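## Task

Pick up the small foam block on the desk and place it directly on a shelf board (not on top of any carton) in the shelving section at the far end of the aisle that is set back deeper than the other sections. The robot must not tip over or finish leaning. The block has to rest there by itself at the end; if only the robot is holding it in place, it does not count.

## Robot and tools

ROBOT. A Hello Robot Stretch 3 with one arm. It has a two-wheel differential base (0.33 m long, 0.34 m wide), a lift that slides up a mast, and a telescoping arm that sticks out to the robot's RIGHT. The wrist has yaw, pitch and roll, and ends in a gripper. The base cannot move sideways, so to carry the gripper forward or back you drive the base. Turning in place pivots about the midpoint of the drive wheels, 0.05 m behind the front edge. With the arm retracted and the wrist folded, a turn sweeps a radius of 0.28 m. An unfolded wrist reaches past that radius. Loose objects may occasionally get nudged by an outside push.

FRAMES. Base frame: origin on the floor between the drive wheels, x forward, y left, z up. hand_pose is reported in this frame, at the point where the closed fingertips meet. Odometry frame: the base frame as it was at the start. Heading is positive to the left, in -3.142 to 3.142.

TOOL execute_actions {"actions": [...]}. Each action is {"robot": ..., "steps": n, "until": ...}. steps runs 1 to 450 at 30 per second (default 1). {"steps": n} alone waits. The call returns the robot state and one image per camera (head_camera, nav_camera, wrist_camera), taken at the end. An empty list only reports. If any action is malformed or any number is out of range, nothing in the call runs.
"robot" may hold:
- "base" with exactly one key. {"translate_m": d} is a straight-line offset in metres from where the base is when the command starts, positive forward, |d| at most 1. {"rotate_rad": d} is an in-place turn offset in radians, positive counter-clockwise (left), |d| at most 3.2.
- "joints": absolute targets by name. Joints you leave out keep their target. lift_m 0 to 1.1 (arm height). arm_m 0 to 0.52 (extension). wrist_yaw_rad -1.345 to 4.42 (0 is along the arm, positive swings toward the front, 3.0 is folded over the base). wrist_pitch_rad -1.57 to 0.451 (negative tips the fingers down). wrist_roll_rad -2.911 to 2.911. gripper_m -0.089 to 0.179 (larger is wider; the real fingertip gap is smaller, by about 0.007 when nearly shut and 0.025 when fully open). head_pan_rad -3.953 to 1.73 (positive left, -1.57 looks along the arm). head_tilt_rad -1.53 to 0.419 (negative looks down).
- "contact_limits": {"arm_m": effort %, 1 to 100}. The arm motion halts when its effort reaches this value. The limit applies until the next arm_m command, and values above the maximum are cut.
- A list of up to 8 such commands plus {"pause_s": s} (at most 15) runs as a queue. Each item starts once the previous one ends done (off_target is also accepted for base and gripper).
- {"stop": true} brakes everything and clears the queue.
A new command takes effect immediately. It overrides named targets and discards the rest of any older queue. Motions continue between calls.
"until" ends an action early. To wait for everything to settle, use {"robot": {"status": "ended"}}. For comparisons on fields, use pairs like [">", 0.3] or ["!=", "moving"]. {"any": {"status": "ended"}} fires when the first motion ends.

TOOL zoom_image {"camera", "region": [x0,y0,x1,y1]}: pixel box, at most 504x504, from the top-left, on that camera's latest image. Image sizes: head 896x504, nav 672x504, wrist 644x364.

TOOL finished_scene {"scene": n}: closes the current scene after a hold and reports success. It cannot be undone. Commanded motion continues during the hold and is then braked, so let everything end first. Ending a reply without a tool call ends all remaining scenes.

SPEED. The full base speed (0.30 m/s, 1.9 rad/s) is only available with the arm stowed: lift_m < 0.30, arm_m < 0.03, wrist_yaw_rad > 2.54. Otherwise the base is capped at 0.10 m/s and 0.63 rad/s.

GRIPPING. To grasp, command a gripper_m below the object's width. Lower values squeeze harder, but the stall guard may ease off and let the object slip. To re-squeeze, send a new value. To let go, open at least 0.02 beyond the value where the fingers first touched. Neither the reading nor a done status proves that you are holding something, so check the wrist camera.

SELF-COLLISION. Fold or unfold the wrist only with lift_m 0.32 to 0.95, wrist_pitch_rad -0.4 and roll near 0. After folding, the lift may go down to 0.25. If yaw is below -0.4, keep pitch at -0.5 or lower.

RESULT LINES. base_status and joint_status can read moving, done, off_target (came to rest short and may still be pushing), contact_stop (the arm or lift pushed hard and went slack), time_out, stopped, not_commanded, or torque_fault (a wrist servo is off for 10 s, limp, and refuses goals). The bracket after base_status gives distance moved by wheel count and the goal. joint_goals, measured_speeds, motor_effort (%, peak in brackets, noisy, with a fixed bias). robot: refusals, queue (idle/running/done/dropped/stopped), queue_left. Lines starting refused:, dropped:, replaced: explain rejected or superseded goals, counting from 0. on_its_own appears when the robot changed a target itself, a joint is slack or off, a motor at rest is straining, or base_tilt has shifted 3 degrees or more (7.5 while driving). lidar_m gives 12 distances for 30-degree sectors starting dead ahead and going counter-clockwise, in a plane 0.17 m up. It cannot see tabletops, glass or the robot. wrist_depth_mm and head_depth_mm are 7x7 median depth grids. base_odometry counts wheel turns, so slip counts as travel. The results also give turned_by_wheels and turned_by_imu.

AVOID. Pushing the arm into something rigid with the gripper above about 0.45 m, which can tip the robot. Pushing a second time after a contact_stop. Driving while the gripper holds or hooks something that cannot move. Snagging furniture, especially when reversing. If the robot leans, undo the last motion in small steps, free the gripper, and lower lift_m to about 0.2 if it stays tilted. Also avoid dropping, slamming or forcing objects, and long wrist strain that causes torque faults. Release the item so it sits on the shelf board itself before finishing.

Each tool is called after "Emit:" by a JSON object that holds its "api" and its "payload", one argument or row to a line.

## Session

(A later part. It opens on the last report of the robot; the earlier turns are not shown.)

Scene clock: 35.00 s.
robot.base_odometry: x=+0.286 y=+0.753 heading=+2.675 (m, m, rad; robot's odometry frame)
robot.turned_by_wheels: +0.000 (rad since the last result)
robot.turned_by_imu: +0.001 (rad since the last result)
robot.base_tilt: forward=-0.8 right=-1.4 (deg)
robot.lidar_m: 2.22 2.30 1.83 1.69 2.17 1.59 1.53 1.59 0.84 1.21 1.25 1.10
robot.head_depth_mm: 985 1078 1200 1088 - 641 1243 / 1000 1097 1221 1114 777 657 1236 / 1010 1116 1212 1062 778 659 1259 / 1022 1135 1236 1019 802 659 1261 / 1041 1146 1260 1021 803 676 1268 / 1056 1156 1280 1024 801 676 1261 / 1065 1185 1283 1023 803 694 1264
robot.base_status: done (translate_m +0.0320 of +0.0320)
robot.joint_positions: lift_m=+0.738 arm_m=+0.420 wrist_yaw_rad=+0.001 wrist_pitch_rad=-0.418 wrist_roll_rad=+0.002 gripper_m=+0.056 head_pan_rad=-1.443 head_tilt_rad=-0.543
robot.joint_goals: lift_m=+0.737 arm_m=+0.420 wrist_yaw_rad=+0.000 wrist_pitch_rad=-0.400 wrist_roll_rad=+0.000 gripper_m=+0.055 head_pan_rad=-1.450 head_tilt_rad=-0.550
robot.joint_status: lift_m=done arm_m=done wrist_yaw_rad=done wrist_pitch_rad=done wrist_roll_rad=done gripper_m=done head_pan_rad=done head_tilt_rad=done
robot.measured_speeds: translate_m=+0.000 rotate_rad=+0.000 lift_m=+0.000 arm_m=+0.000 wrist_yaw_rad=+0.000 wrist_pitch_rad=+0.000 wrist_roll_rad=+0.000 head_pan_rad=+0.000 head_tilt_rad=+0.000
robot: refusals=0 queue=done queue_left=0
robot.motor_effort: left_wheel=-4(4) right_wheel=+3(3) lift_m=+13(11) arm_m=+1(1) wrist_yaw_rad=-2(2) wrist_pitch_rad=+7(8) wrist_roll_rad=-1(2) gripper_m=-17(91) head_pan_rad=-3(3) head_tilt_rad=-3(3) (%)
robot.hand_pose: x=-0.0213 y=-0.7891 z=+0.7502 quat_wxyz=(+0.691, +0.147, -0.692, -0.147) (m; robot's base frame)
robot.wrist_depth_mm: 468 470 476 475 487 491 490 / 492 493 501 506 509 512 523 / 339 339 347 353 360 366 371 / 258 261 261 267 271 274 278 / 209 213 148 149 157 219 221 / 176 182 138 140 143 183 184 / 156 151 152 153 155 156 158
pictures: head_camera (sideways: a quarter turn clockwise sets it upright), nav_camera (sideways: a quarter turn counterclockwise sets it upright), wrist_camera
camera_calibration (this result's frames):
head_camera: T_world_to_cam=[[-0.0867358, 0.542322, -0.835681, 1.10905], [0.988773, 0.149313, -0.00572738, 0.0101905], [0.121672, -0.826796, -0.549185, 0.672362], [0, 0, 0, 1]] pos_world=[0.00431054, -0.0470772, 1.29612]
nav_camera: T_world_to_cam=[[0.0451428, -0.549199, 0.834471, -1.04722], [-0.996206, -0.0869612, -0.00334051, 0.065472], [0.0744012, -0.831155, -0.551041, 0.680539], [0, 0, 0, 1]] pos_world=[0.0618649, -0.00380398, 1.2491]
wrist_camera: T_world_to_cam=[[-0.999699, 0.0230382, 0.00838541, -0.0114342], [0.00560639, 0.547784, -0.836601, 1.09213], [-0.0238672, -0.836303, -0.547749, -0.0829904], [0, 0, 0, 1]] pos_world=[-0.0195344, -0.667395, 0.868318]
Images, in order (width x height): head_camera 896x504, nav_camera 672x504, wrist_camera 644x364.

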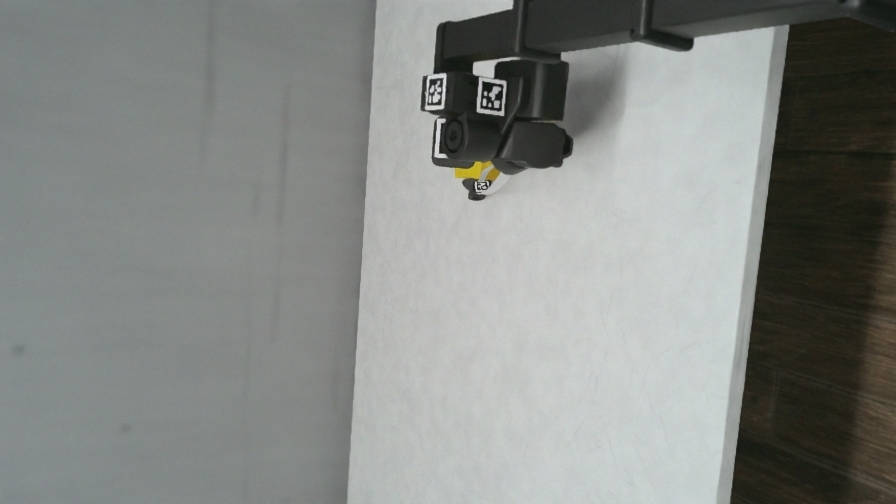

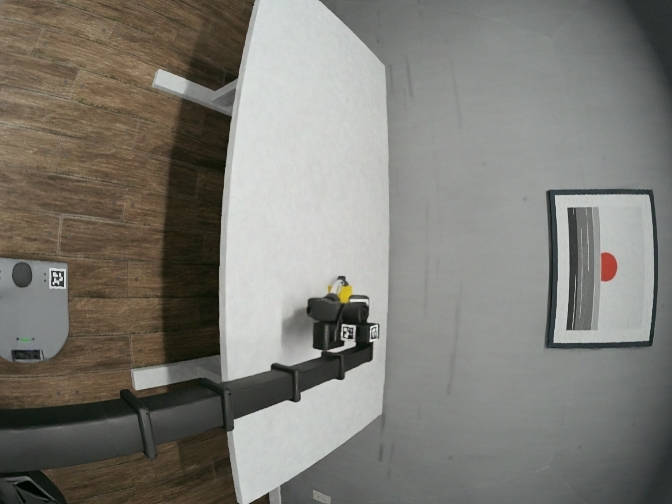

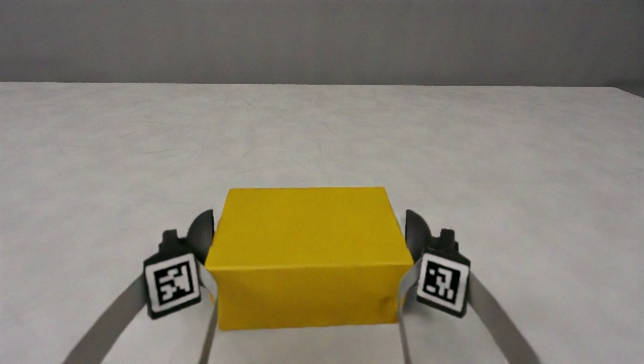

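Emit:
{"api": "execute_actions", "payload": {
  "actions": [
    {"robot": [{"joints": {"lift_m": 0.83, "head_pan_rad": 0.0, "head_tilt_rad": -0.3}}], "steps": 150, "until": {"robot": {"lift_m_status": ["!=", "moving"]}}}
  ]
}}

Scene clock: 36.70 s.
robot.base_odometry: x=+0.286 y=+0.753 heading=+2.675 (m, m, rad; robot's odometry frame)
robot.turned_by_wheels: +0.000 (rad since the last result)
robot.turned_by_imu: +0.000 (rad since the last result)
robot.base_tilt: forward=-0.8 right=-1.4 (deg)
robot.lidar_m: 2.22 2.29 1.82 1.70 2.17 1.59 1.53 1.59 0.84 1.21 1.25 1.11
robot.head_depth_mm: 1932 2057 2175 2320 2441 1863 1484 / 1923 2057 2177 2353 2435 1865 1481 / 1905 2021 2169 2324 2441 1835 1486 / 1914 2032 2170 2309 2410 1856 1469 / 1913 2048 2163 2354 2425 1848 1484 / 1924 2030 2175 2344 2444 1835 1482 / 1931 2089 2188 2345 2441 1850 1490
robot.base_status: done (translate_m +0.0320 of +0.0320)
robot.joint_positions: lift_m=+0.829 arm_m=+0.420 wrist_yaw_rad=+0.001 wrist_pitch_rad=-0.418 wrist_roll_rad=+0.002 gripper_m=+0.056 head_pan_rad=-0.007 head_tilt_rad=-0.310
robot.joint_goals: lift_m=+0.830 arm_m=+0.420 wrist_yaw_rad=+0.000 wrist_pitch_rad=-0.400 wrist_roll_rad=+0.000 gripper_m=+0.055 head_pan_rad=+0.000 head_tilt_rad=-0.300
robot.joint_status: lift_m=done arm_m=done wrist_yaw_rad=done wrist_pitch_rad=done wrist_roll_rad=done gripper_m=done head_pan_rad=done head_tilt_rad=done
robot.measured_speeds: translate_m=+0.000 rotate_rad=+0.000 lift_m=+0.000 arm_m=+0.000 wrist_yaw_rad=+0.000 wrist_pitch_rad=+0.000 wrist_roll_rad=+0.000 head_pan_rad=+0.000 head_tilt_rad=+0.000
robot: refusals=0 queue=done queue_left=0
robot.motor_effort: left_wheel=-4(4) right_wheel=+2(3) lift_m=+35(37) arm_m=+2(1) wrist_yaw_rad=-1(1) wrist_pitch_rad=+8(8) wrist_roll_rad=-1(2) gripper_m=-16(15) head_pan_rad=+4(39) head_tilt_rad=+2(19) (%)
robot.hand_pose: x=-0.0213 y=-0.7891 z=+0.8420 quat_wxyz=(+0.691, +0.147, -0.692, -0.147) (m; robot's base frame)
robot.wrist_depth_mm: 466 475 477 479 480 488 496 / 503 518 515 522 523 537 537 / 534 547 556 554 556 564 577 / 415 417 425 430 435 442 445 / 335 341 149 150 157 353 355 / 283 292 137 140 143 294 299 / 247 243 239 241 246 253 253
pictures: head_camera (sideways: a quarter turn clockwise sets it upright), nav_camera (sideways: a quarter turn counterclockwise sets it upright), wrist_camera
camera_calibration (this result's frames):
head_camera: T_world_to_cam=[[-0.34082, -0.0145653, -0.940016, 1.2467], [-0.0131365, 0.999856, -0.0107297, 0.0228171], [0.940037, 0.00869168, -0.340962, 0.396423], [0, 0, 0, 1]] pos_world=[0.0525482, -0.00810074, 1.30733]
nav_camera: T_world_to_cam=[[0.342283, -0.0275763, 0.939192, -1.18563], [-0.0458469, -0.998869, -0.0126199, 0.071758], [0.938478, -0.0387394, -0.34316, 0.404765], [0, 0, 0, 1]] pos_world=[0.0292487, 0.0546618, 1.25334]
wrist_camera: T_world_to_cam=[[-0.999699, 0.0230374, 0.008388, -0.0122072], [0.00560637, 0.547875, -0.836542, 1.16895], [-0.0238673, -0.836243, -0.547839, -0.0325707], [0, 0, 0, 1]] pos_world=[-0.0195344, -0.667395, 0.960137]
Images, in order (width x height): head_camera 896x504, nav_camera 672x504, wrist_camera 644x364.

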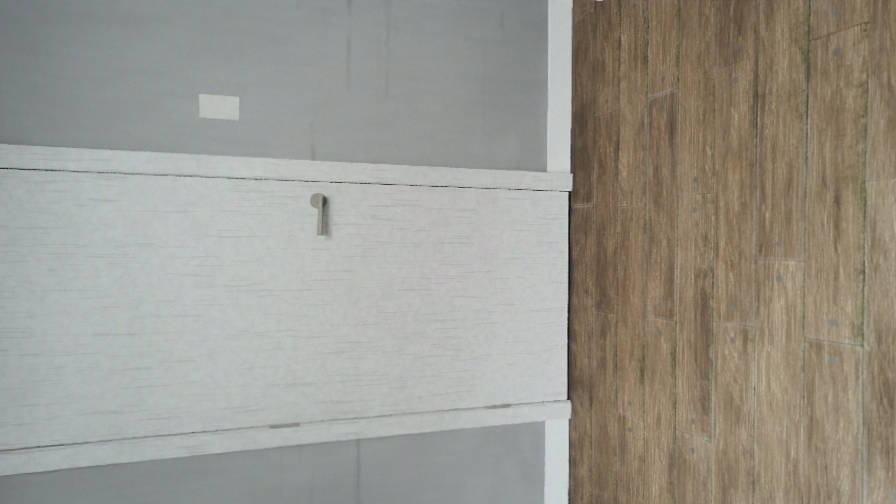

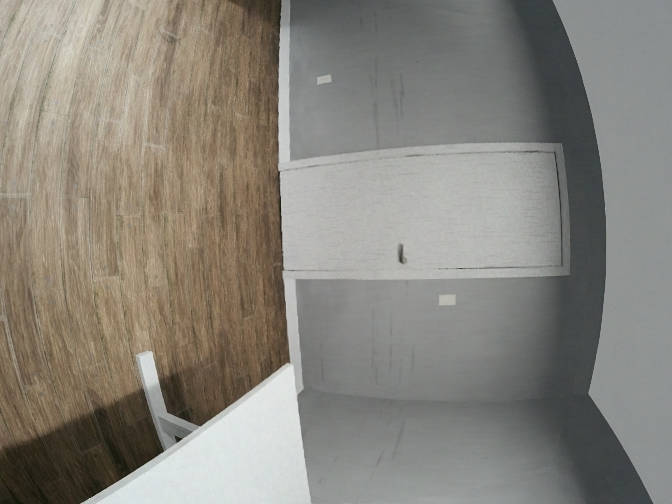

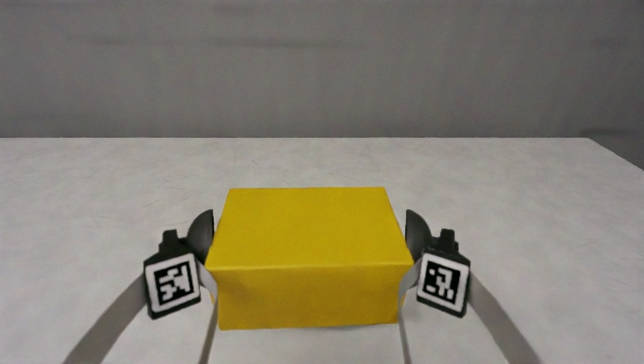

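Emit:
{"api": "execute_actions", "payload": {
  "actions": [
    {"robot": [{"base": {"translate_m": 0.33}, "joints": {"arm_m": 0.0, "wrist_yaw_rad": 2.65}}, {"base": {"rotate_rad": 1.555}, "joints": {"lift_m": 0.28, "head_tilt_rad": -0.15}}], "steps": 400, "until": {"robot": {"queue_left": ["=", 0], "base_status": ["!=", "moving"], "rotate_rad": [">", 1.0]}}}
  ]
}}

Scene clock: 46.20 s.
robot.base_odometry: x=-0.008 y=+0.902 heading=-2.054 (m, m, rad; robot's odometry frame)
robot.turned_by_wheels: +1.555 (rad since the last result)
robot.turned_by_imu: +1.574 (rad since the last result)
robot.base_tilt: forward=-0.8 right=-1.4 (deg)
robot.lidar_m: 1.73 1.75 1.94 1.86 1.76 1.03 1.21 0.89 1.68 1.89 1.96 1.78
robot.head_depth_mm: 1511 1563 1620 1694 1759 1841 1726 / 1519 1576 1629 1701 1773 1845 1736 / 3238 2983 3395 3074 2759 2256 1726 / 3189 3340 3476 3571 3292 2270 1723 / 3178 3279 3444 3528 2901 2252 1713 / 1515 1569 1621 1691 1759 1847 1714 / 1505 1550 1618 1679 1749 1813 1717
robot.base_status: done (rotate_rad +1.5548 of +1.5550)
robot.joint_positions: lift_m=+0.483 arm_m=+0.002 wrist_yaw_rad=+2.648 wrist_pitch_rad=-0.418 wrist_roll_rad=+0.002 gripper_m=+0.056 head_pan_rad=-0.007 head_tilt_rad=-0.161
robot.joint_goals: lift_m=+0.280 arm_m=+0.000 wrist_yaw_rad=+2.650 wrist_pitch_rad=-0.400 wrist_roll_rad=+0.000 gripper_m=+0.055 head_pan_rad=+0.000 head_tilt_rad=-0.150
robot.joint_status: lift_m=moving arm_m=done wrist_yaw_rad=done wrist_pitch_rad=done wrist_roll_rad=done gripper_m=done head_pan_rad=done head_tilt_rad=done
robot.measured_speeds: translate_m=+0.000 rotate_rad=+0.000 lift_m=-0.110 arm_m=+0.000 wrist_yaw_rad=+0.000 wrist_pitch_rad=+0.000 wrist_roll_rad=+0.000 head_pan_rad=+0.000 head_tilt_rad=+0.000
robot: refusals=0 queue=running queue_left=0
robot.motor_effort: left_wheel=-5(9) right_wheel=+3(8) lift_m=+11(36) arm_m=-3(2) wrist_yaw_rad=+3(5) wrist_pitch_rad=+8(7) wrist_roll_rad=-1(1) gripper_m=-16(16) head_pan_rad=+3(4) head_tilt_rad=+4(16) (%)
robot.hand_pose: x=+0.0851 y=+0.0505 z=+0.4954 quat_wxyz=(+0.312, +0.707, -0.027, +0.634) (m; robot's base frame)
robot.wrist_depth_mm: - - - - - - - / - - - - - - - / - - - - - - - / - - - - - - - / 861 844 149 149 156 879 882 / 727 746 137 140 143 737 744 / - 613 601 608 625 638 642
pictures: head_camera (sideways: a quarter turn clockwise sets it upright), nav_camera (sideways: a quarter turn counterclockwise sets it upright), wrist_camera
camera_calibration (this result's frames):
head_camera: T_world_to_cam=[[-0.198033, -0.0156564, -0.98007, 1.29816], [-0.011624, 0.99984, -0.0136234, 0.0265776], [0.980126, 0.00869443, -0.198183, 0.210348], [0, 0, 0, 1]] pos_world=[0.0512202, -0.00807765, 1.31434]
nav_camera: T_world_to_cam=[[0.199611, -0.0264856, 0.979517, -1.23745], [-0.0432573, -0.998898, -0.0181945, 0.0790026], [0.97892, -0.0387395, -0.200536, 0.218891], [0, 0, 0, 1]] pos_world=[0.0361481, 0.0546208, 1.25743]
wrist_camera: T_world_to_cam=[[0.868851, -0.495002, 0.00839738, -0.0550967], [-0.265097, -0.479501, -0.836542, 0.493346], [0.418117, 0.724604, -0.547839, 0.365706], [0, 0, 0, 1]] pos_world=[0.0257472, -0.0557055, 0.613515]
Images, in order (width x height): head_camera 896x504, nav_camera 672x504, wrist_camera 644x364.

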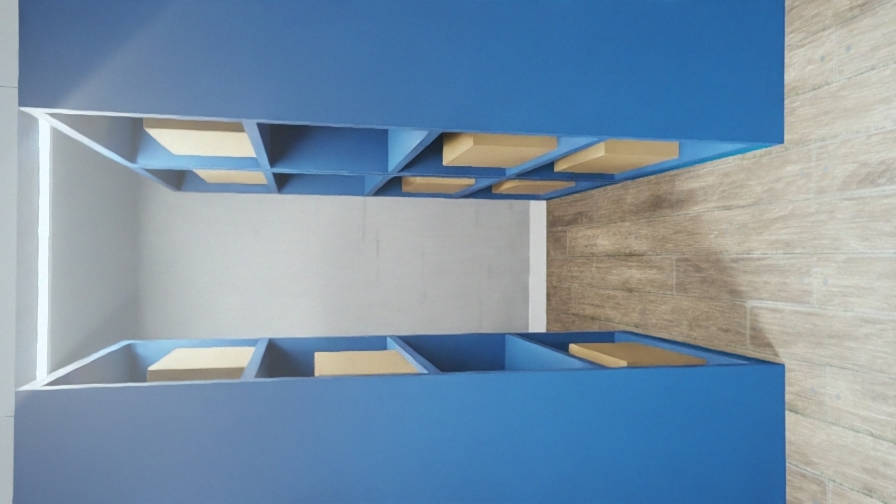

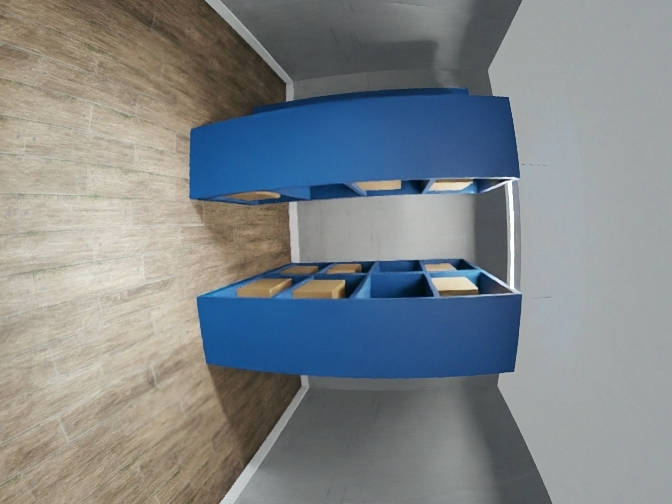

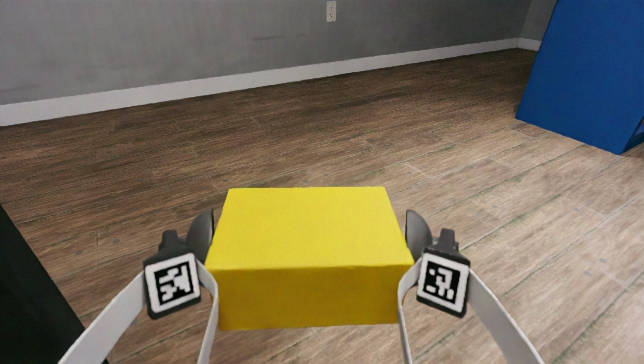

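Emit:
{"api": "execute_actions", "payload": {
  "actions": [
    {"robot": {"base": {"translate_m": 1.0}, "joints": {"head_tilt_rad": -0.5}}, "steps": 120, "until": {"robot": {"lift_m": ["<", 0.295]}}},
    {"robot": {"base": {"translate_m": 1.0}}, "steps": 300, "until": {"robot": {"status": "ended"}}}
  ]
}}

Scene clock: 53.23 s.
robot.base_odometry: x=-0.473 y=+0.016 heading=-2.054 (m, m, rad; robot's odometry frame)
robot.turned_by_wheels: +0.000 (rad since the last result)
robot.turned_by_imu: +0.005 (rad since the last result)
robot.base_tilt: forward=-0.8 right=-1.4 (deg)
robot.lidar_m: 1.20 0.77 0.98 1.88 1.94 1.89 2.20 1.80 1.96 1.89 1.02 0.77
robot.head_depth_mm: 1326 1406 1146 1161 1081 1023 1162 / 1404 1455 1574 1495 1512 1495 1279 / 2183 2360 2563 2367 1915 1549 1300 / 2195 2432 2659 2473 1905 1542 1301 / 2201 2383 2678 2485 1904 1539 1295 / 2153 1510 1659 1690 1555 1456 1282 / 1286 1048 1585 1458 1121 1029 1152
robot.base_status: done (translate_m +1.0000 of +1.0000)
robot.joint_positions: lift_m=+0.281 arm_m=+0.002 wrist_yaw_rad=+2.648 wrist_pitch_rad=-0.419 wrist_roll_rad=+0.002 gripper_m=+0.056 head_pan_rad=-0.007 head_tilt_rad=-0.494
robot.joint_goals: lift_m=+0.280 arm_m=+0.000 wrist_yaw_rad=+2.650 wrist_pitch_rad=-0.400 wrist_roll_rad=+0.000 gripper_m=+0.055 head_pan_rad=+0.000 head_tilt_rad=-0.500
robot.joint_status: lift_m=done arm_m=done wrist_yaw_rad=done wrist_pitch_rad=done wrist_roll_rad=done gripper_m=done head_pan_rad=done head_tilt_rad=done
robot.measured_speeds: translate_m=+0.000 rotate_rad=+0.000 lift_m=+0.000 arm_m=+0.000 wrist_yaw_rad=+0.000 wrist_pitch_rad=+0.000 wrist_roll_rad=+0.000 head_pan_rad=+0.000 head_tilt_rad=+0.000
robot: refusals=0 queue=done queue_left=0
robot.motor_effort: left_wheel=-4(11) right_wheel=+3(7) lift_m=+13(15) arm_m=-3(3) wrist_yaw_rad=+2(3) wrist_pitch_rad=+8(8) wrist_roll_rad=-2(1) gripper_m=-16(16) head_pan_rad=+3(3) head_tilt_rad=-2(19) (%)
robot.hand_pose: x=+0.0850 y=+0.0505 z=+0.2931 quat_wxyz=(+0.312, +0.707, -0.027, +0.634) (m; robot's base frame)
robot.wrist_depth_mm: - - - - 793 623 777 / - - - - 849 689 889 / 934 936 944 948 871 757 924 / 705 716 721 728 732 746 755 / 580 570 148 149 157 596 599 / 496 500 137 140 143 500 498 / - - 399 415 421 429 432
pictures: head_camera (sideways: a quarter turn clockwise sets it upright), nav_camera (sideways: a quarter turn counterclockwise sets it upright), wrist_camera
camera_calibration (this result's frames):
head_camera: T_world_to_cam=[[-0.507488, -0.0135751, -0.861552, 1.14535], [-0.0151818, 0.999862, -0.00681177, 0.0177268], [0.861525, 0.00962301, -0.507624, 0.613775], [0, 0, 0, 1]] pos_world=[0.0527381, -0.00808238, 1.29847]
nav_camera: T_world_to_cam=[[0.508788, -0.0285647, 0.860418, -1.08388], [-0.0470846, -0.998877, -0.005319, 0.0622584], [0.859604, -0.0378062, -0.509561, 0.62178], [0, 0, 0, 1]] pos_world=[0.0199109, 0.054735, 1.24975]
wrist_camera: T_world_to_cam=[[0.868958, -0.494815, 0.00840213, -0.0533698], [-0.265077, -0.479711, -0.836428, 0.324112], [0.417908, 0.724593, -0.548013, 0.254994], [0, 0, 0, 1]] pos_world=[0.0257269, -0.0556947, 0.411285]
Images, in order (width x height): head_camera 896x504, nav_camera 672x504, wrist_camera 644x364.

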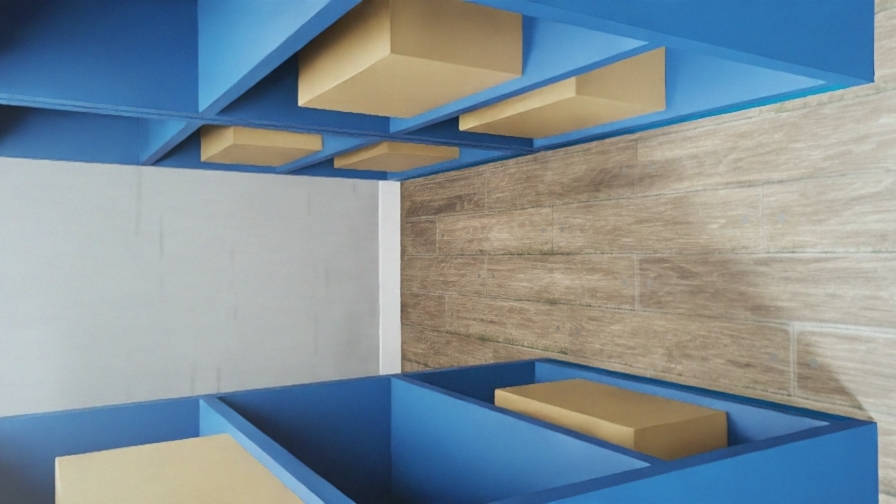

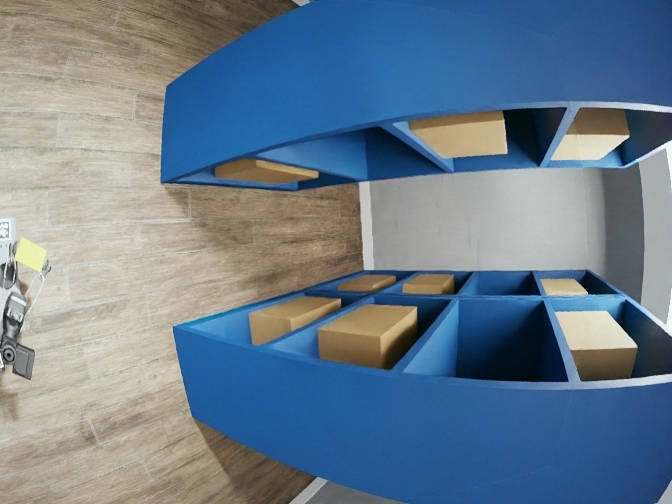

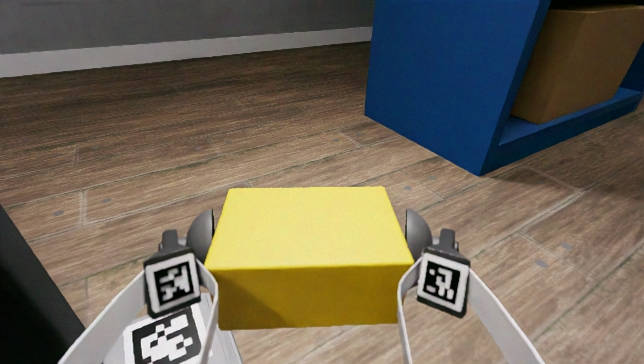

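Emit:
{"api": "zoom_image", "payload": {
  "camera": "head_camera",
  "region": [340, 120, 620, 260]
}}

Emit:
{"api": "zoom_image", "payload": {
  "camera": "head_camera",
  "region": [696, 0, 896, 160]
}}

Emit:
{"api": "zoom_image", "payload": {
  "camera": "head_camera",
  "region": [696, 344, 896, 504]
}}

Region (340, 120, 620, 260) of head_camera's 896x504 image, scaled by 1.800, with more detail than that image has.

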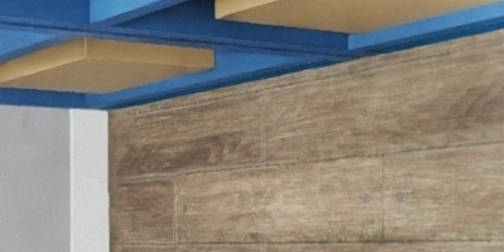

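Region (696, 0, 896, 160) of head_camera's 896x504 image, scaled by 2.520, with more detail than that image has; it fills the top 403 rows of this view, and the rest is white.

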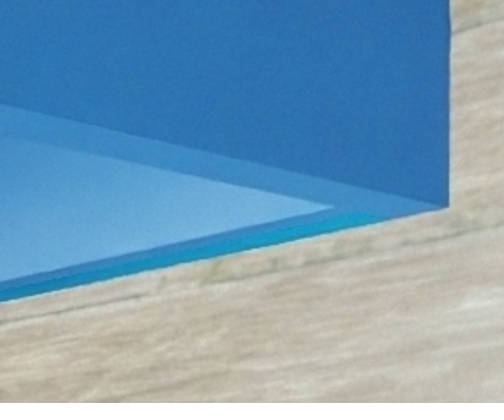

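Region (696, 344, 896, 504) of head_camera's 896x504 image, scaled by 2.520, with more detail than that image has; it fills the top 403 rows of this view, and the rest is white.

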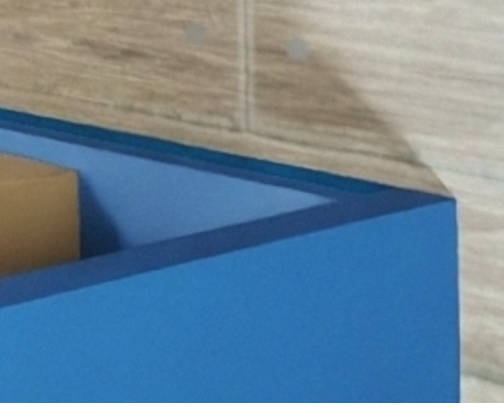

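Emit:
{"api": "zoom_image", "payload": {
  "camera": "head_camera",
  "region": [380, 320, 660, 460]
}}

Region (380, 320, 660, 460) of head_camera's 896x504 image, scaled by 1.800, with more detail than that image has.

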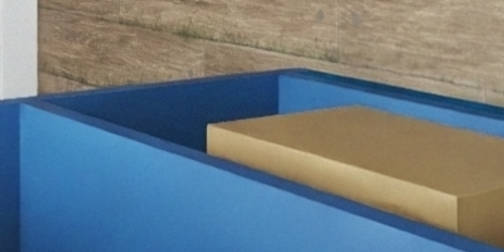

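Emit:
{"api": "execute_actions", "payload": {
  "actions": [
    {"robot": [{"base": {"rotate_rad": 0.012}}, {"base": {"translate_m": 1.0}}], "steps": 300, "until": {"robot": {"status": "ended"}}}
  ]
}}

Scene clock: 62.37 s.
robot.base_odometry: x=-0.927 y=-0.875 heading=-2.042 (m, m, rad; robot's odometry frame)
robot.turned_by_wheels: +0.012 (rad since the last result)
robot.turned_by_imu: +0.017 (rad since the last result)
robot.base_tilt: forward=-0.8 right=-1.3 (deg)
robot.lidar_m: 1.25 0.46 0.34 0.32 0.40 2.67 2.77 2.67 0.40 0.45 0.35 0.46
robot.head_depth_mm: 1279 1366 1150 1190 1118 989 993 / 1316 1414 1530 1573 1584 1460 1278 / 1335 1451 1602 1798 1895 1539 1305 / 1333 1452 1602 1784 1911 1544 1291 / 1334 1456 1608 1788 1893 1530 1301 / 1330 1454 1602 1794 1908 1539 1302 / 1330 1464 1600 1802 1899 1549 1030
robot.base_status: done (translate_m +1.0000 of +1.0000)
robot.joint_positions: lift_m=+0.281 arm_m=+0.002 wrist_yaw_rad=+2.648 wrist_pitch_rad=-0.419 wrist_roll_rad=+0.002 gripper_m=+0.056 head_pan_rad=-0.007 head_tilt_rad=-0.495
robot.joint_goals: lift_m=+0.280 arm_m=+0.000 wrist_yaw_rad=+2.650 wrist_pitch_rad=-0.400 wrist_roll_rad=+0.000 gripper_m=+0.055 head_pan_rad=+0.000 head_tilt_rad=-0.500
robot.joint_status: lift_m=done arm_m=done wrist_yaw_rad=done wrist_pitch_rad=done wrist_roll_rad=done gripper_m=done head_pan_rad=done head_tilt_rad=done
robot.measured_speeds: translate_m=+0.000 rotate_rad=+0.000 lift_m=+0.000 arm_m=+0.000 wrist_yaw_rad=+0.000 wrist_pitch_rad=+0.000 wrist_roll_rad=+0.000 head_pan_rad=+0.000 head_tilt_rad=+0.000
robot: refusals=0 queue=done queue_left=0
robot.motor_effort: left_wheel=-3(13) right_wheel=+3(8) lift_m=+13(13) arm_m=-3(3) wrist_yaw_rad=+2(2) wrist_pitch_rad=+7(8) wrist_roll_rad=-1(2) gripper_m=-16(16) head_pan_rad=+3(3) head_tilt_rad=-2(3) (%)
robot.hand_pose: x=+0.0850 y=+0.0506 z=+0.2931 quat_wxyz=(+0.312, +0.707, -0.027, +0.634) (m; robot's base frame)
robot.wrist_depth_mm: 561 425 442 458 633 571 - / 298 322 369 429 637 - - / 633 345 395 469 683 925 - / 581 373 418 476 640 742 759 / 472 410 148 149 157 591 602 / 406 408 137 141 143 500 499 / - - 398 410 419 427 429
pictures: head_camera (sideways: a quarter turn clockwise sets it upright), nav_camera (sideways: a quarter turn counterclockwise sets it upright), wrist_camera
camera_calibration (this result's frames):
head_camera: T_world_to_cam=[[-0.507758, -0.0135732, -0.861393, 1.14514], [-0.0151838, 0.999862, -0.00680487, 0.0177178], [0.861366, 0.00962395, -0.507894, 0.614127], [0, 0, 0, 1]] pos_world=[0.0527371, -0.00808238, 1.29845]
nav_camera: T_world_to_cam=[[0.509057, -0.0285666, 0.860258, -1.08367], [-0.0470864, -0.998877, -0.00530637, 0.062242], [0.859444, -0.0378052, -0.509831, 0.622131], [0, 0, 0, 1]] pos_world=[0.0198946, 0.0547351, 1.24975]
wrist_camera: T_world_to_cam=[[0.868981, -0.494775, 0.00840312, -0.0533584], [-0.265065, -0.479744, -0.836413, 0.324106], [0.417867, 0.724599, -0.548036, 0.254995], [0, 0, 0, 1]] pos_world=[0.0257226, -0.0556818, 0.411281]
Images, in order (width x height): head_camera 896x504, nav_camera 672x504, wrist_camera 644x364.

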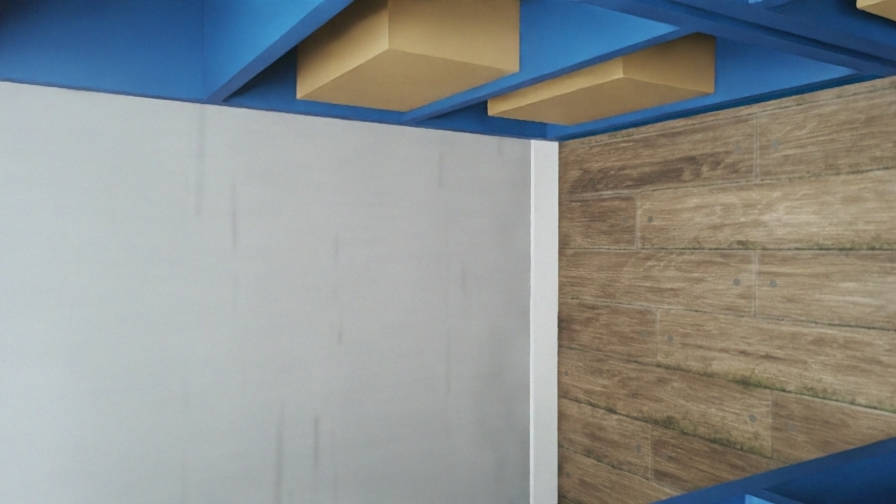

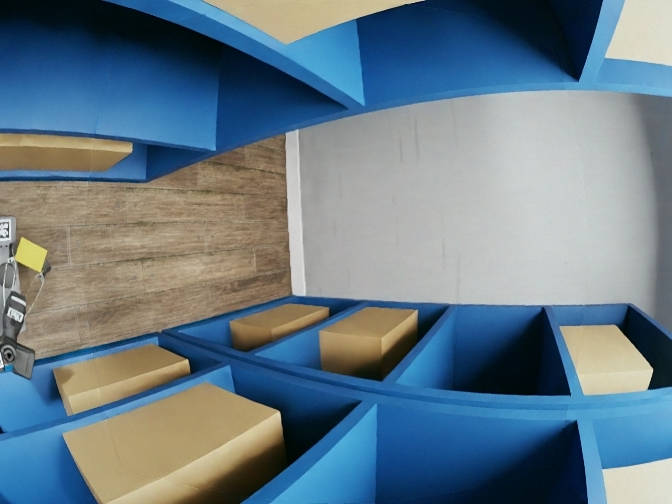

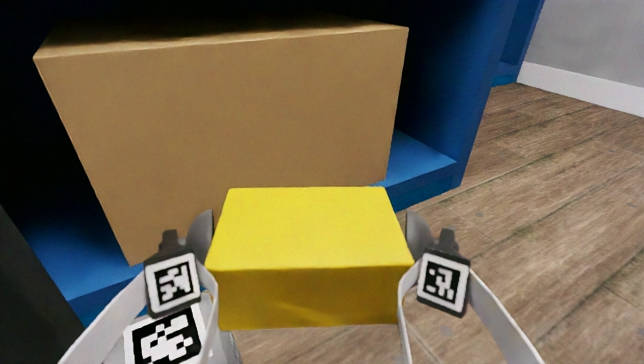

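Emit:
{"api": "zoom_image", "payload": {
  "camera": "head_camera",
  "region": [616, 364, 896, 504]
}}

Emit:
{"api": "zoom_image", "payload": {
  "camera": "head_camera",
  "region": [500, 40, 896, 200]
}}

Region (616, 364, 896, 504) of head_camera's 896x504 image, scaled by 1.800, with more detail than that image has.

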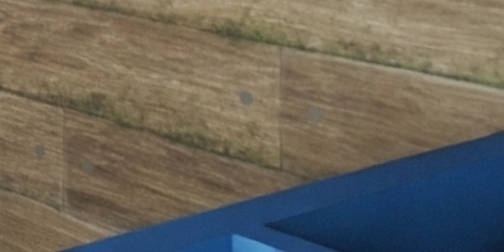

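Region (500, 40, 896, 200) of head_camera's 896x504 image, scaled by 1.273, with more detail than that image has; it fills the top 204 rows of this view, and the rest is white.

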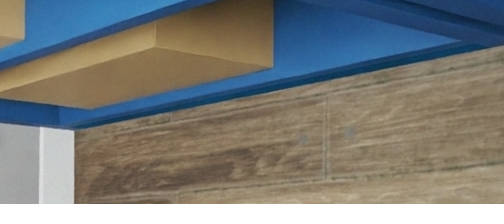

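Emit:
{"api": "execute_actions", "payload": {
  "actions": [
    {"robot": {"base": {"rotate_rad": 0.13}, "joints": {"head_pan_rad": 1.35, "head_tilt_rad": -0.45}}, "steps": 100, "until": {"robot": {"base_status": ["!=", "moving"]}}},
    {"robot": {"base": {"translate_m": 1.0}}, "steps": 200, "until": {"robot": {"translate_m": [">", 0.5]}}},
    {"robot": {"base": {"translate_m": 0.635}}, "steps": 300, "until": {"robot": {"status": "ended"}}}
  ]
}}

Scene clock: 72.00 s.
robot.base_odometry: x=-1.307 y=-1.948 heading=-1.912 (m, m, rad; robot's odometry frame)
robot.turned_by_wheels: +0.130 (rad since the last result)
robot.turned_by_imu: +0.137 (rad since the last result)
robot.base_tilt: forward=-0.8 right=-1.4 (deg)
robot.lidar_m: 0.46 0.50 0.65 0.64 0.62 0.52 1.38 0.63 0.47 0.47 0.51 0.46
robot.head_depth_mm: 908 968 896 733 1032 951 1084 / 909 990 945 735 1171 959 1255 / 905 981 950 736 1174 940 1245 / 896 970 953 737 1167 937 1023 / 887 965 954 698 1172 935 1018 / 885 958 956 698 1177 938 995 / 878 949 951 698 1178 940 986
robot.base_status: done (translate_m +0.6350 of +0.6350)
robot.joint_positions: lift_m=+0.281 arm_m=+0.002 wrist_yaw_rad=+2.648 wrist_pitch_rad=-0.419 wrist_roll_rad=+0.002 gripper_m=+0.056 head_pan_rad=+1.343 head_tilt_rad=-0.457
robot.joint_goals: lift_m=+0.280 arm_m=+0.000 wrist_yaw_rad=+2.650 wrist_pitch_rad=-0.400 wrist_roll_rad=+0.000 gripper_m=+0.055 head_pan_rad=+1.350 head_tilt_rad=-0.450
robot.joint_status: lift_m=done arm_m=done wrist_yaw_rad=done wrist_pitch_rad=done wrist_roll_rad=done gripper_m=done head_pan_rad=done head_tilt_rad=done
robot.measured_speeds: translate_m=+0.000 rotate_rad=+0.000 lift_m=+0.000 arm_m=+0.000 wrist_yaw_rad=+0.000 wrist_pitch_rad=+0.000 wrist_roll_rad=+0.000 head_pan_rad=+0.000 head_tilt_rad=+0.000
robot: refusals=0 queue=done queue_left=0
robot.motor_effort: left_wheel=-4(14) right_wheel=+3(7) lift_m=+13(13) arm_m=-3(3) wrist_yaw_rad=+2(2) wrist_pitch_rad=+8(8) wrist_roll_rad=-2(2) gripper_m=-16(17) head_pan_rad=+3(39) head_tilt_rad=+3(10) (%)
robot.hand_pose: x=+0.0850 y=+0.0506 z=+0.2931 quat_wxyz=(+0.312, +0.707, -0.026, +0.634) (m; robot's base frame)
robot.wrist_depth_mm: 513 549 945 827 592 425 334 / 537 583 675 888 616 440 346 / 575 627 693 796 646 459 355 / 604 654 721 721 635 476 364 / 573 576 148 150 157 487 377 / 492 507 136 141 143 477 384 / - - 398 410 420 424 388
pictures: head_camera (sideways: a quarter turn clockwise sets it upright), nav_camera (sideways: a quarter turn counterclockwise sets it upright), wrist_camera
camera_calibration (this result's frames):
head_camera: T_world_to_cam=[[-0.0907695, -0.466716, -0.879737, 1.16653], [-0.97879, 0.204725, -0.00762063, 0.0246582], [0.183661, 0.860386, -0.475399, 0.575981], [0, 0, 0, 1]] pos_world=[0.0242349, 0.0438216, 1.30024]
nav_camera: T_world_to_cam=[[0.132178, 0.458782, 0.878663, -1.10537], [0.964285, -0.264781, -0.00680611, 0.0580254], [0.229531, 0.84818, -0.477395, 0.58377], [0, 0, 0, 1]] pos_world=[-0.04384, 0.027348, 1.25034]
wrist_camera: T_world_to_cam=[[0.868994, -0.494751, 0.00840391, -0.0533533], [-0.265062, -0.479769, -0.836399, 0.324097], [0.417841, 0.724598, -0.548057, 0.255], [0, 0, 0, 1]] pos_world=[0.02572, -0.0556774, 0.411277]
Images, in order (width x height): head_camera 896x504, nav_camera 672x504, wrist_camera 644x364.

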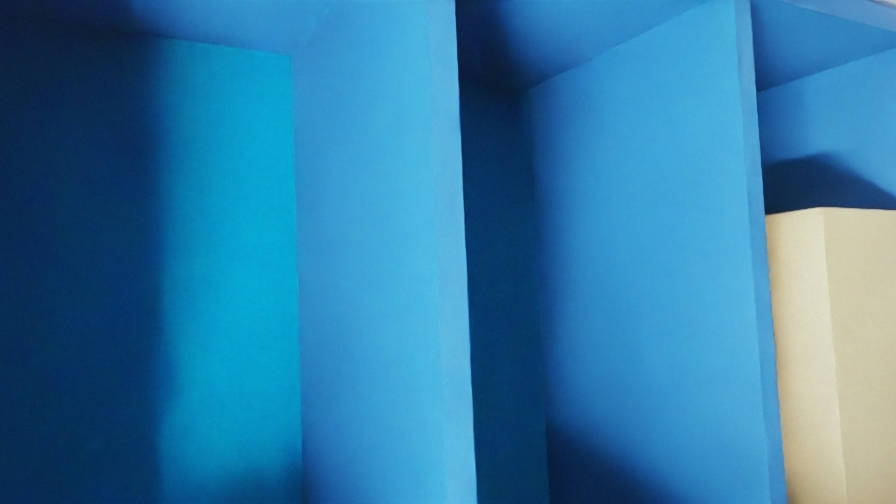

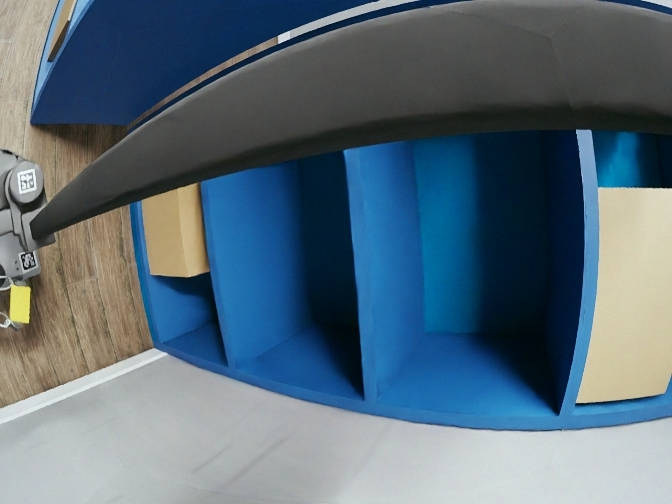

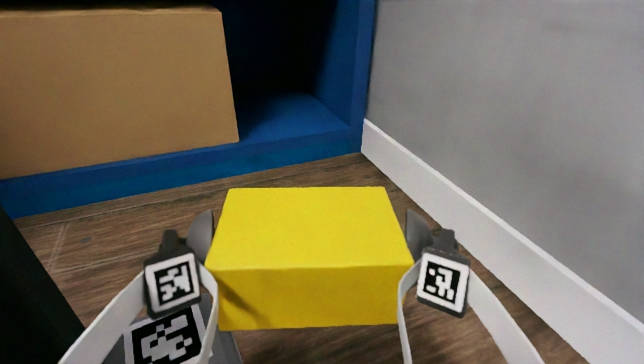

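Emit:
{"api": "zoom_image", "payload": {
  "camera": "head_camera",
  "region": [700, 180, 896, 330]
}}

Emit:
{"api": "zoom_image", "payload": {
  "camera": "head_camera",
  "region": [400, 180, 600, 330]
}}

Region (700, 180, 896, 330) of head_camera's 896x504 image, scaled by 2.571, with more detail than that image has; it fills the top 386 rows of this view, and the rest is white.

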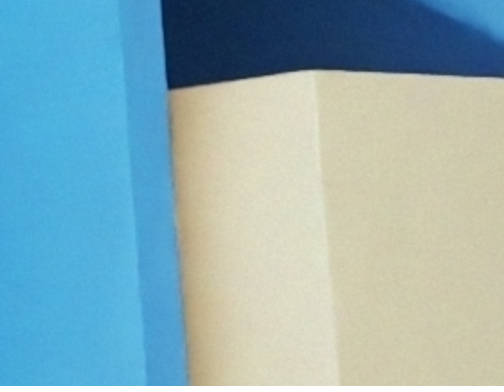

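Region (400, 180, 600, 330) of head_camera's 896x504 image, scaled by 2.520, with more detail than that image has; it fills the top 378 rows of this view, and the rest is white.

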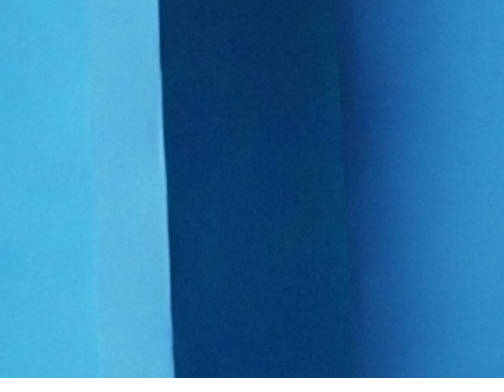

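Emit:
{"api": "execute_actions", "payload": {
  "actions": [
    {"robot": {"base": {"rotate_rad": 2.97}, "joints": {"head_pan_rad": -1.5, "head_tilt_rad": -0.6}}, "steps": 200, "until": {"robot": {"rotate_rad": [">", 2.6]}}},
    {"robot": {"joints": {"lift_m": 0.6}}, "steps": 100, "until": {"robot": {"lift_m": [">", 0.335]}}},
    {"robot": {"joints": {"wrist_yaw_rad": 0.0}}, "steps": 300, "until": {"robot": {"status": "ended"}}}
  ]
}}

Scene clock: 82.13 s.
robot.base_odometry: x=-1.307 y=-1.948 heading=+1.058 (m, m, rad; robot's odometry frame)
robot.turned_by_wheels: +2.970 (rad since the last result)
robot.turned_by_imu: +2.998 (rad since the last result)
robot.base_tilt: forward=-0.8 right=-1.5 (deg)
robot.lidar_m: 0.52 0.68 0.62 0.47 0.48 0.49 0.46 0.47 0.62 0.64 0.65 0.52
robot.head_depth_mm: 894 950 700 1216 1010 1287 1206 / 896 952 700 1220 1008 1320 1207 / 903 955 703 1219 1013 1074 653 / 902 956 701 1217 1004 1075 1182 / 906 964 704 1222 1008 1073 1202 / 910 965 702 1225 1008 1075 1212 / 914 971 702 1180 1013 1187 1209
robot.base_status: done (rotate_rad +2.9698 of +2.9700)
robot.joint_positions: lift_m=+0.599 arm_m=+0.002 wrist_yaw_rad=+0.002 wrist_pitch_rad=-0.419 wrist_roll_rad=+0.002 gripper_m=+0.056 head_pan_rad=-1.493 head_tilt_rad=-0.593
robot.joint_goals: lift_m=+0.600 arm_m=+0.000 wrist_yaw_rad=+0.000 wrist_pitch_rad=-0.400 wrist_roll_rad=+0.000 gripper_m=+0.055 head_pan_rad=-1.500 head_tilt_rad=-0.600
robot.joint_status: lift_m=done arm_m=done wrist_yaw_rad=done wrist_pitch_rad=done wrist_roll_rad=done gripper_m=done head_pan_rad=done head_tilt_rad=done
robot.measured_speeds: translate_m=+0.000 rotate_rad=+0.000 lift_m=+0.000 arm_m=+0.000 wrist_yaw_rad=+0.000 wrist_pitch_rad=+0.000 wrist_roll_rad=+0.000 head_pan_rad=+0.000 head_tilt_rad=+0.000
robot: refusals=0 queue=done queue_left=0
robot.motor_effort: left_wheel=-4(12) right_wheel=+3(9) lift_m=+35(36) arm_m=-3(3) wrist_yaw_rad=-3(4) wrist_pitch_rad=+8(8) wrist_roll_rad=-1(1) gripper_m=-15(16) head_pan_rad=-3(39) head_tilt_rad=-2(14) (%)
robot.hand_pose: x=-0.0210 y=-0.3713 z=+0.6119 quat_wxyz=(+0.691, +0.148, -0.692, -0.147) (m; robot's base frame)
robot.wrist_depth_mm: 621 693 706 730 742 531 375 / 599 676 678 695 694 532 395 / 450 458 463 473 477 481 423 / 553 609 418 421 784 513 427 / 592 545 149 149 156 557 435 / 591 532 138 140 143 593 437 / 603 631 642 662 706 653 438
pictures: head_camera (sideways: a quarter turn clockwise sets it upright), nav_camera (sideways: a quarter turn counterclockwise sets it upright), wrist_camera
camera_calibration (this result's frames):
head_camera: T_world_to_cam=[[-0.0627892, 0.586573, -0.807459, 1.07211], [0.994962, 0.100151, -0.00461592, 0.00870539], [0.0781599, -0.80368, -0.589906, 0.725606], [0, 0, 0, 1]] pos_world=[0.00194194, -0.0465863, 1.29376]
nav_camera: T_world_to_cam=[[0.0209005, -0.591309, 0.806174, -1.01018], [-0.999309, -0.037135, -0.00132997, 0.0628733], [0.0307237, -0.805589, -0.591677, 0.733671], [0, 0, 0, 1]] pos_world=[0.061402, -0.00395332, 1.24856]
wrist_camera: T_world_to_cam=[[-0.999731, 0.0215638, 0.00856618, -0.0202465], [0.0046559, 0.548111, -0.836393, 0.747566], [-0.022731, -0.836128, -0.548064, 0.190991], [0, 0, 0, 1]] pos_world=[-0.0193802, -0.24962, 0.730108]
Images, in order (width x height): head_camera 896x504, nav_camera 672x504, wrist_camera 644x364.

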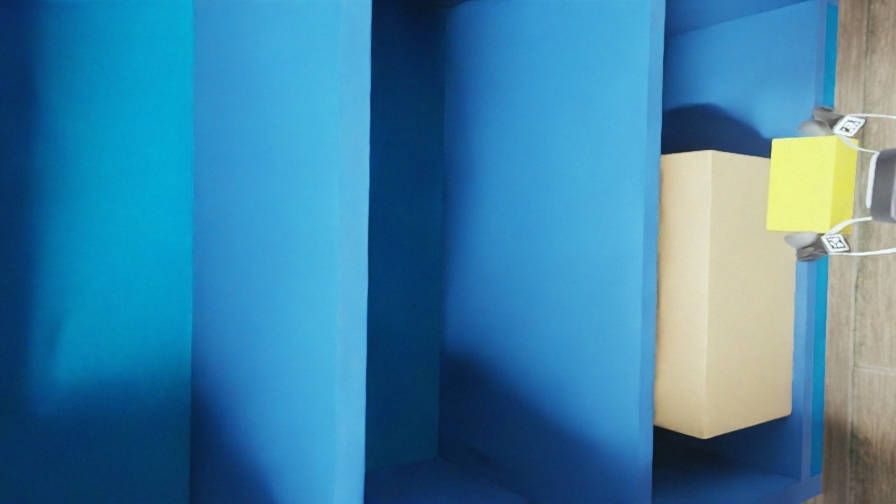

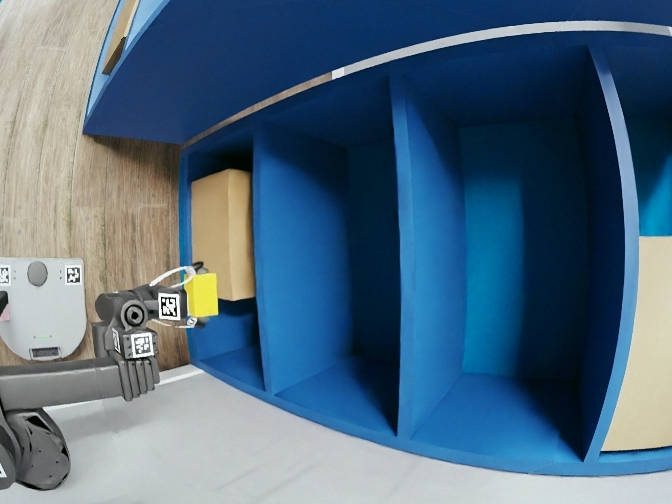

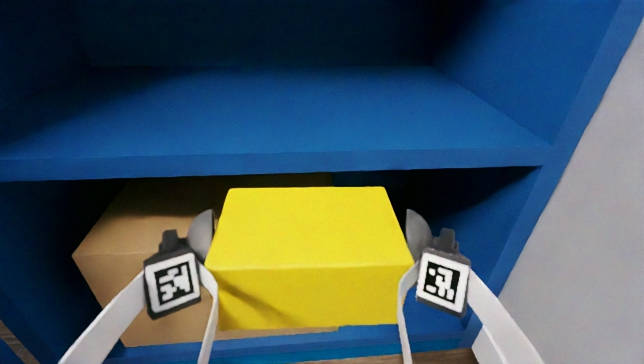

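Emit:
{"api": "zoom_image", "payload": {
  "camera": "wrist_camera",
  "region": [220, 40, 460, 220]
}}

Region (220, 40, 460, 220) of wrist_camera's 644x364 image, scaled by 2.100; it fills the top 378 rows of this view, and the rest is white.

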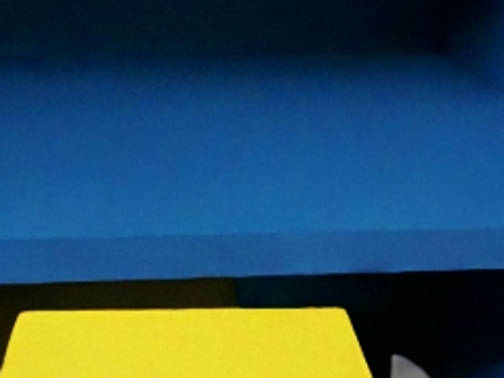

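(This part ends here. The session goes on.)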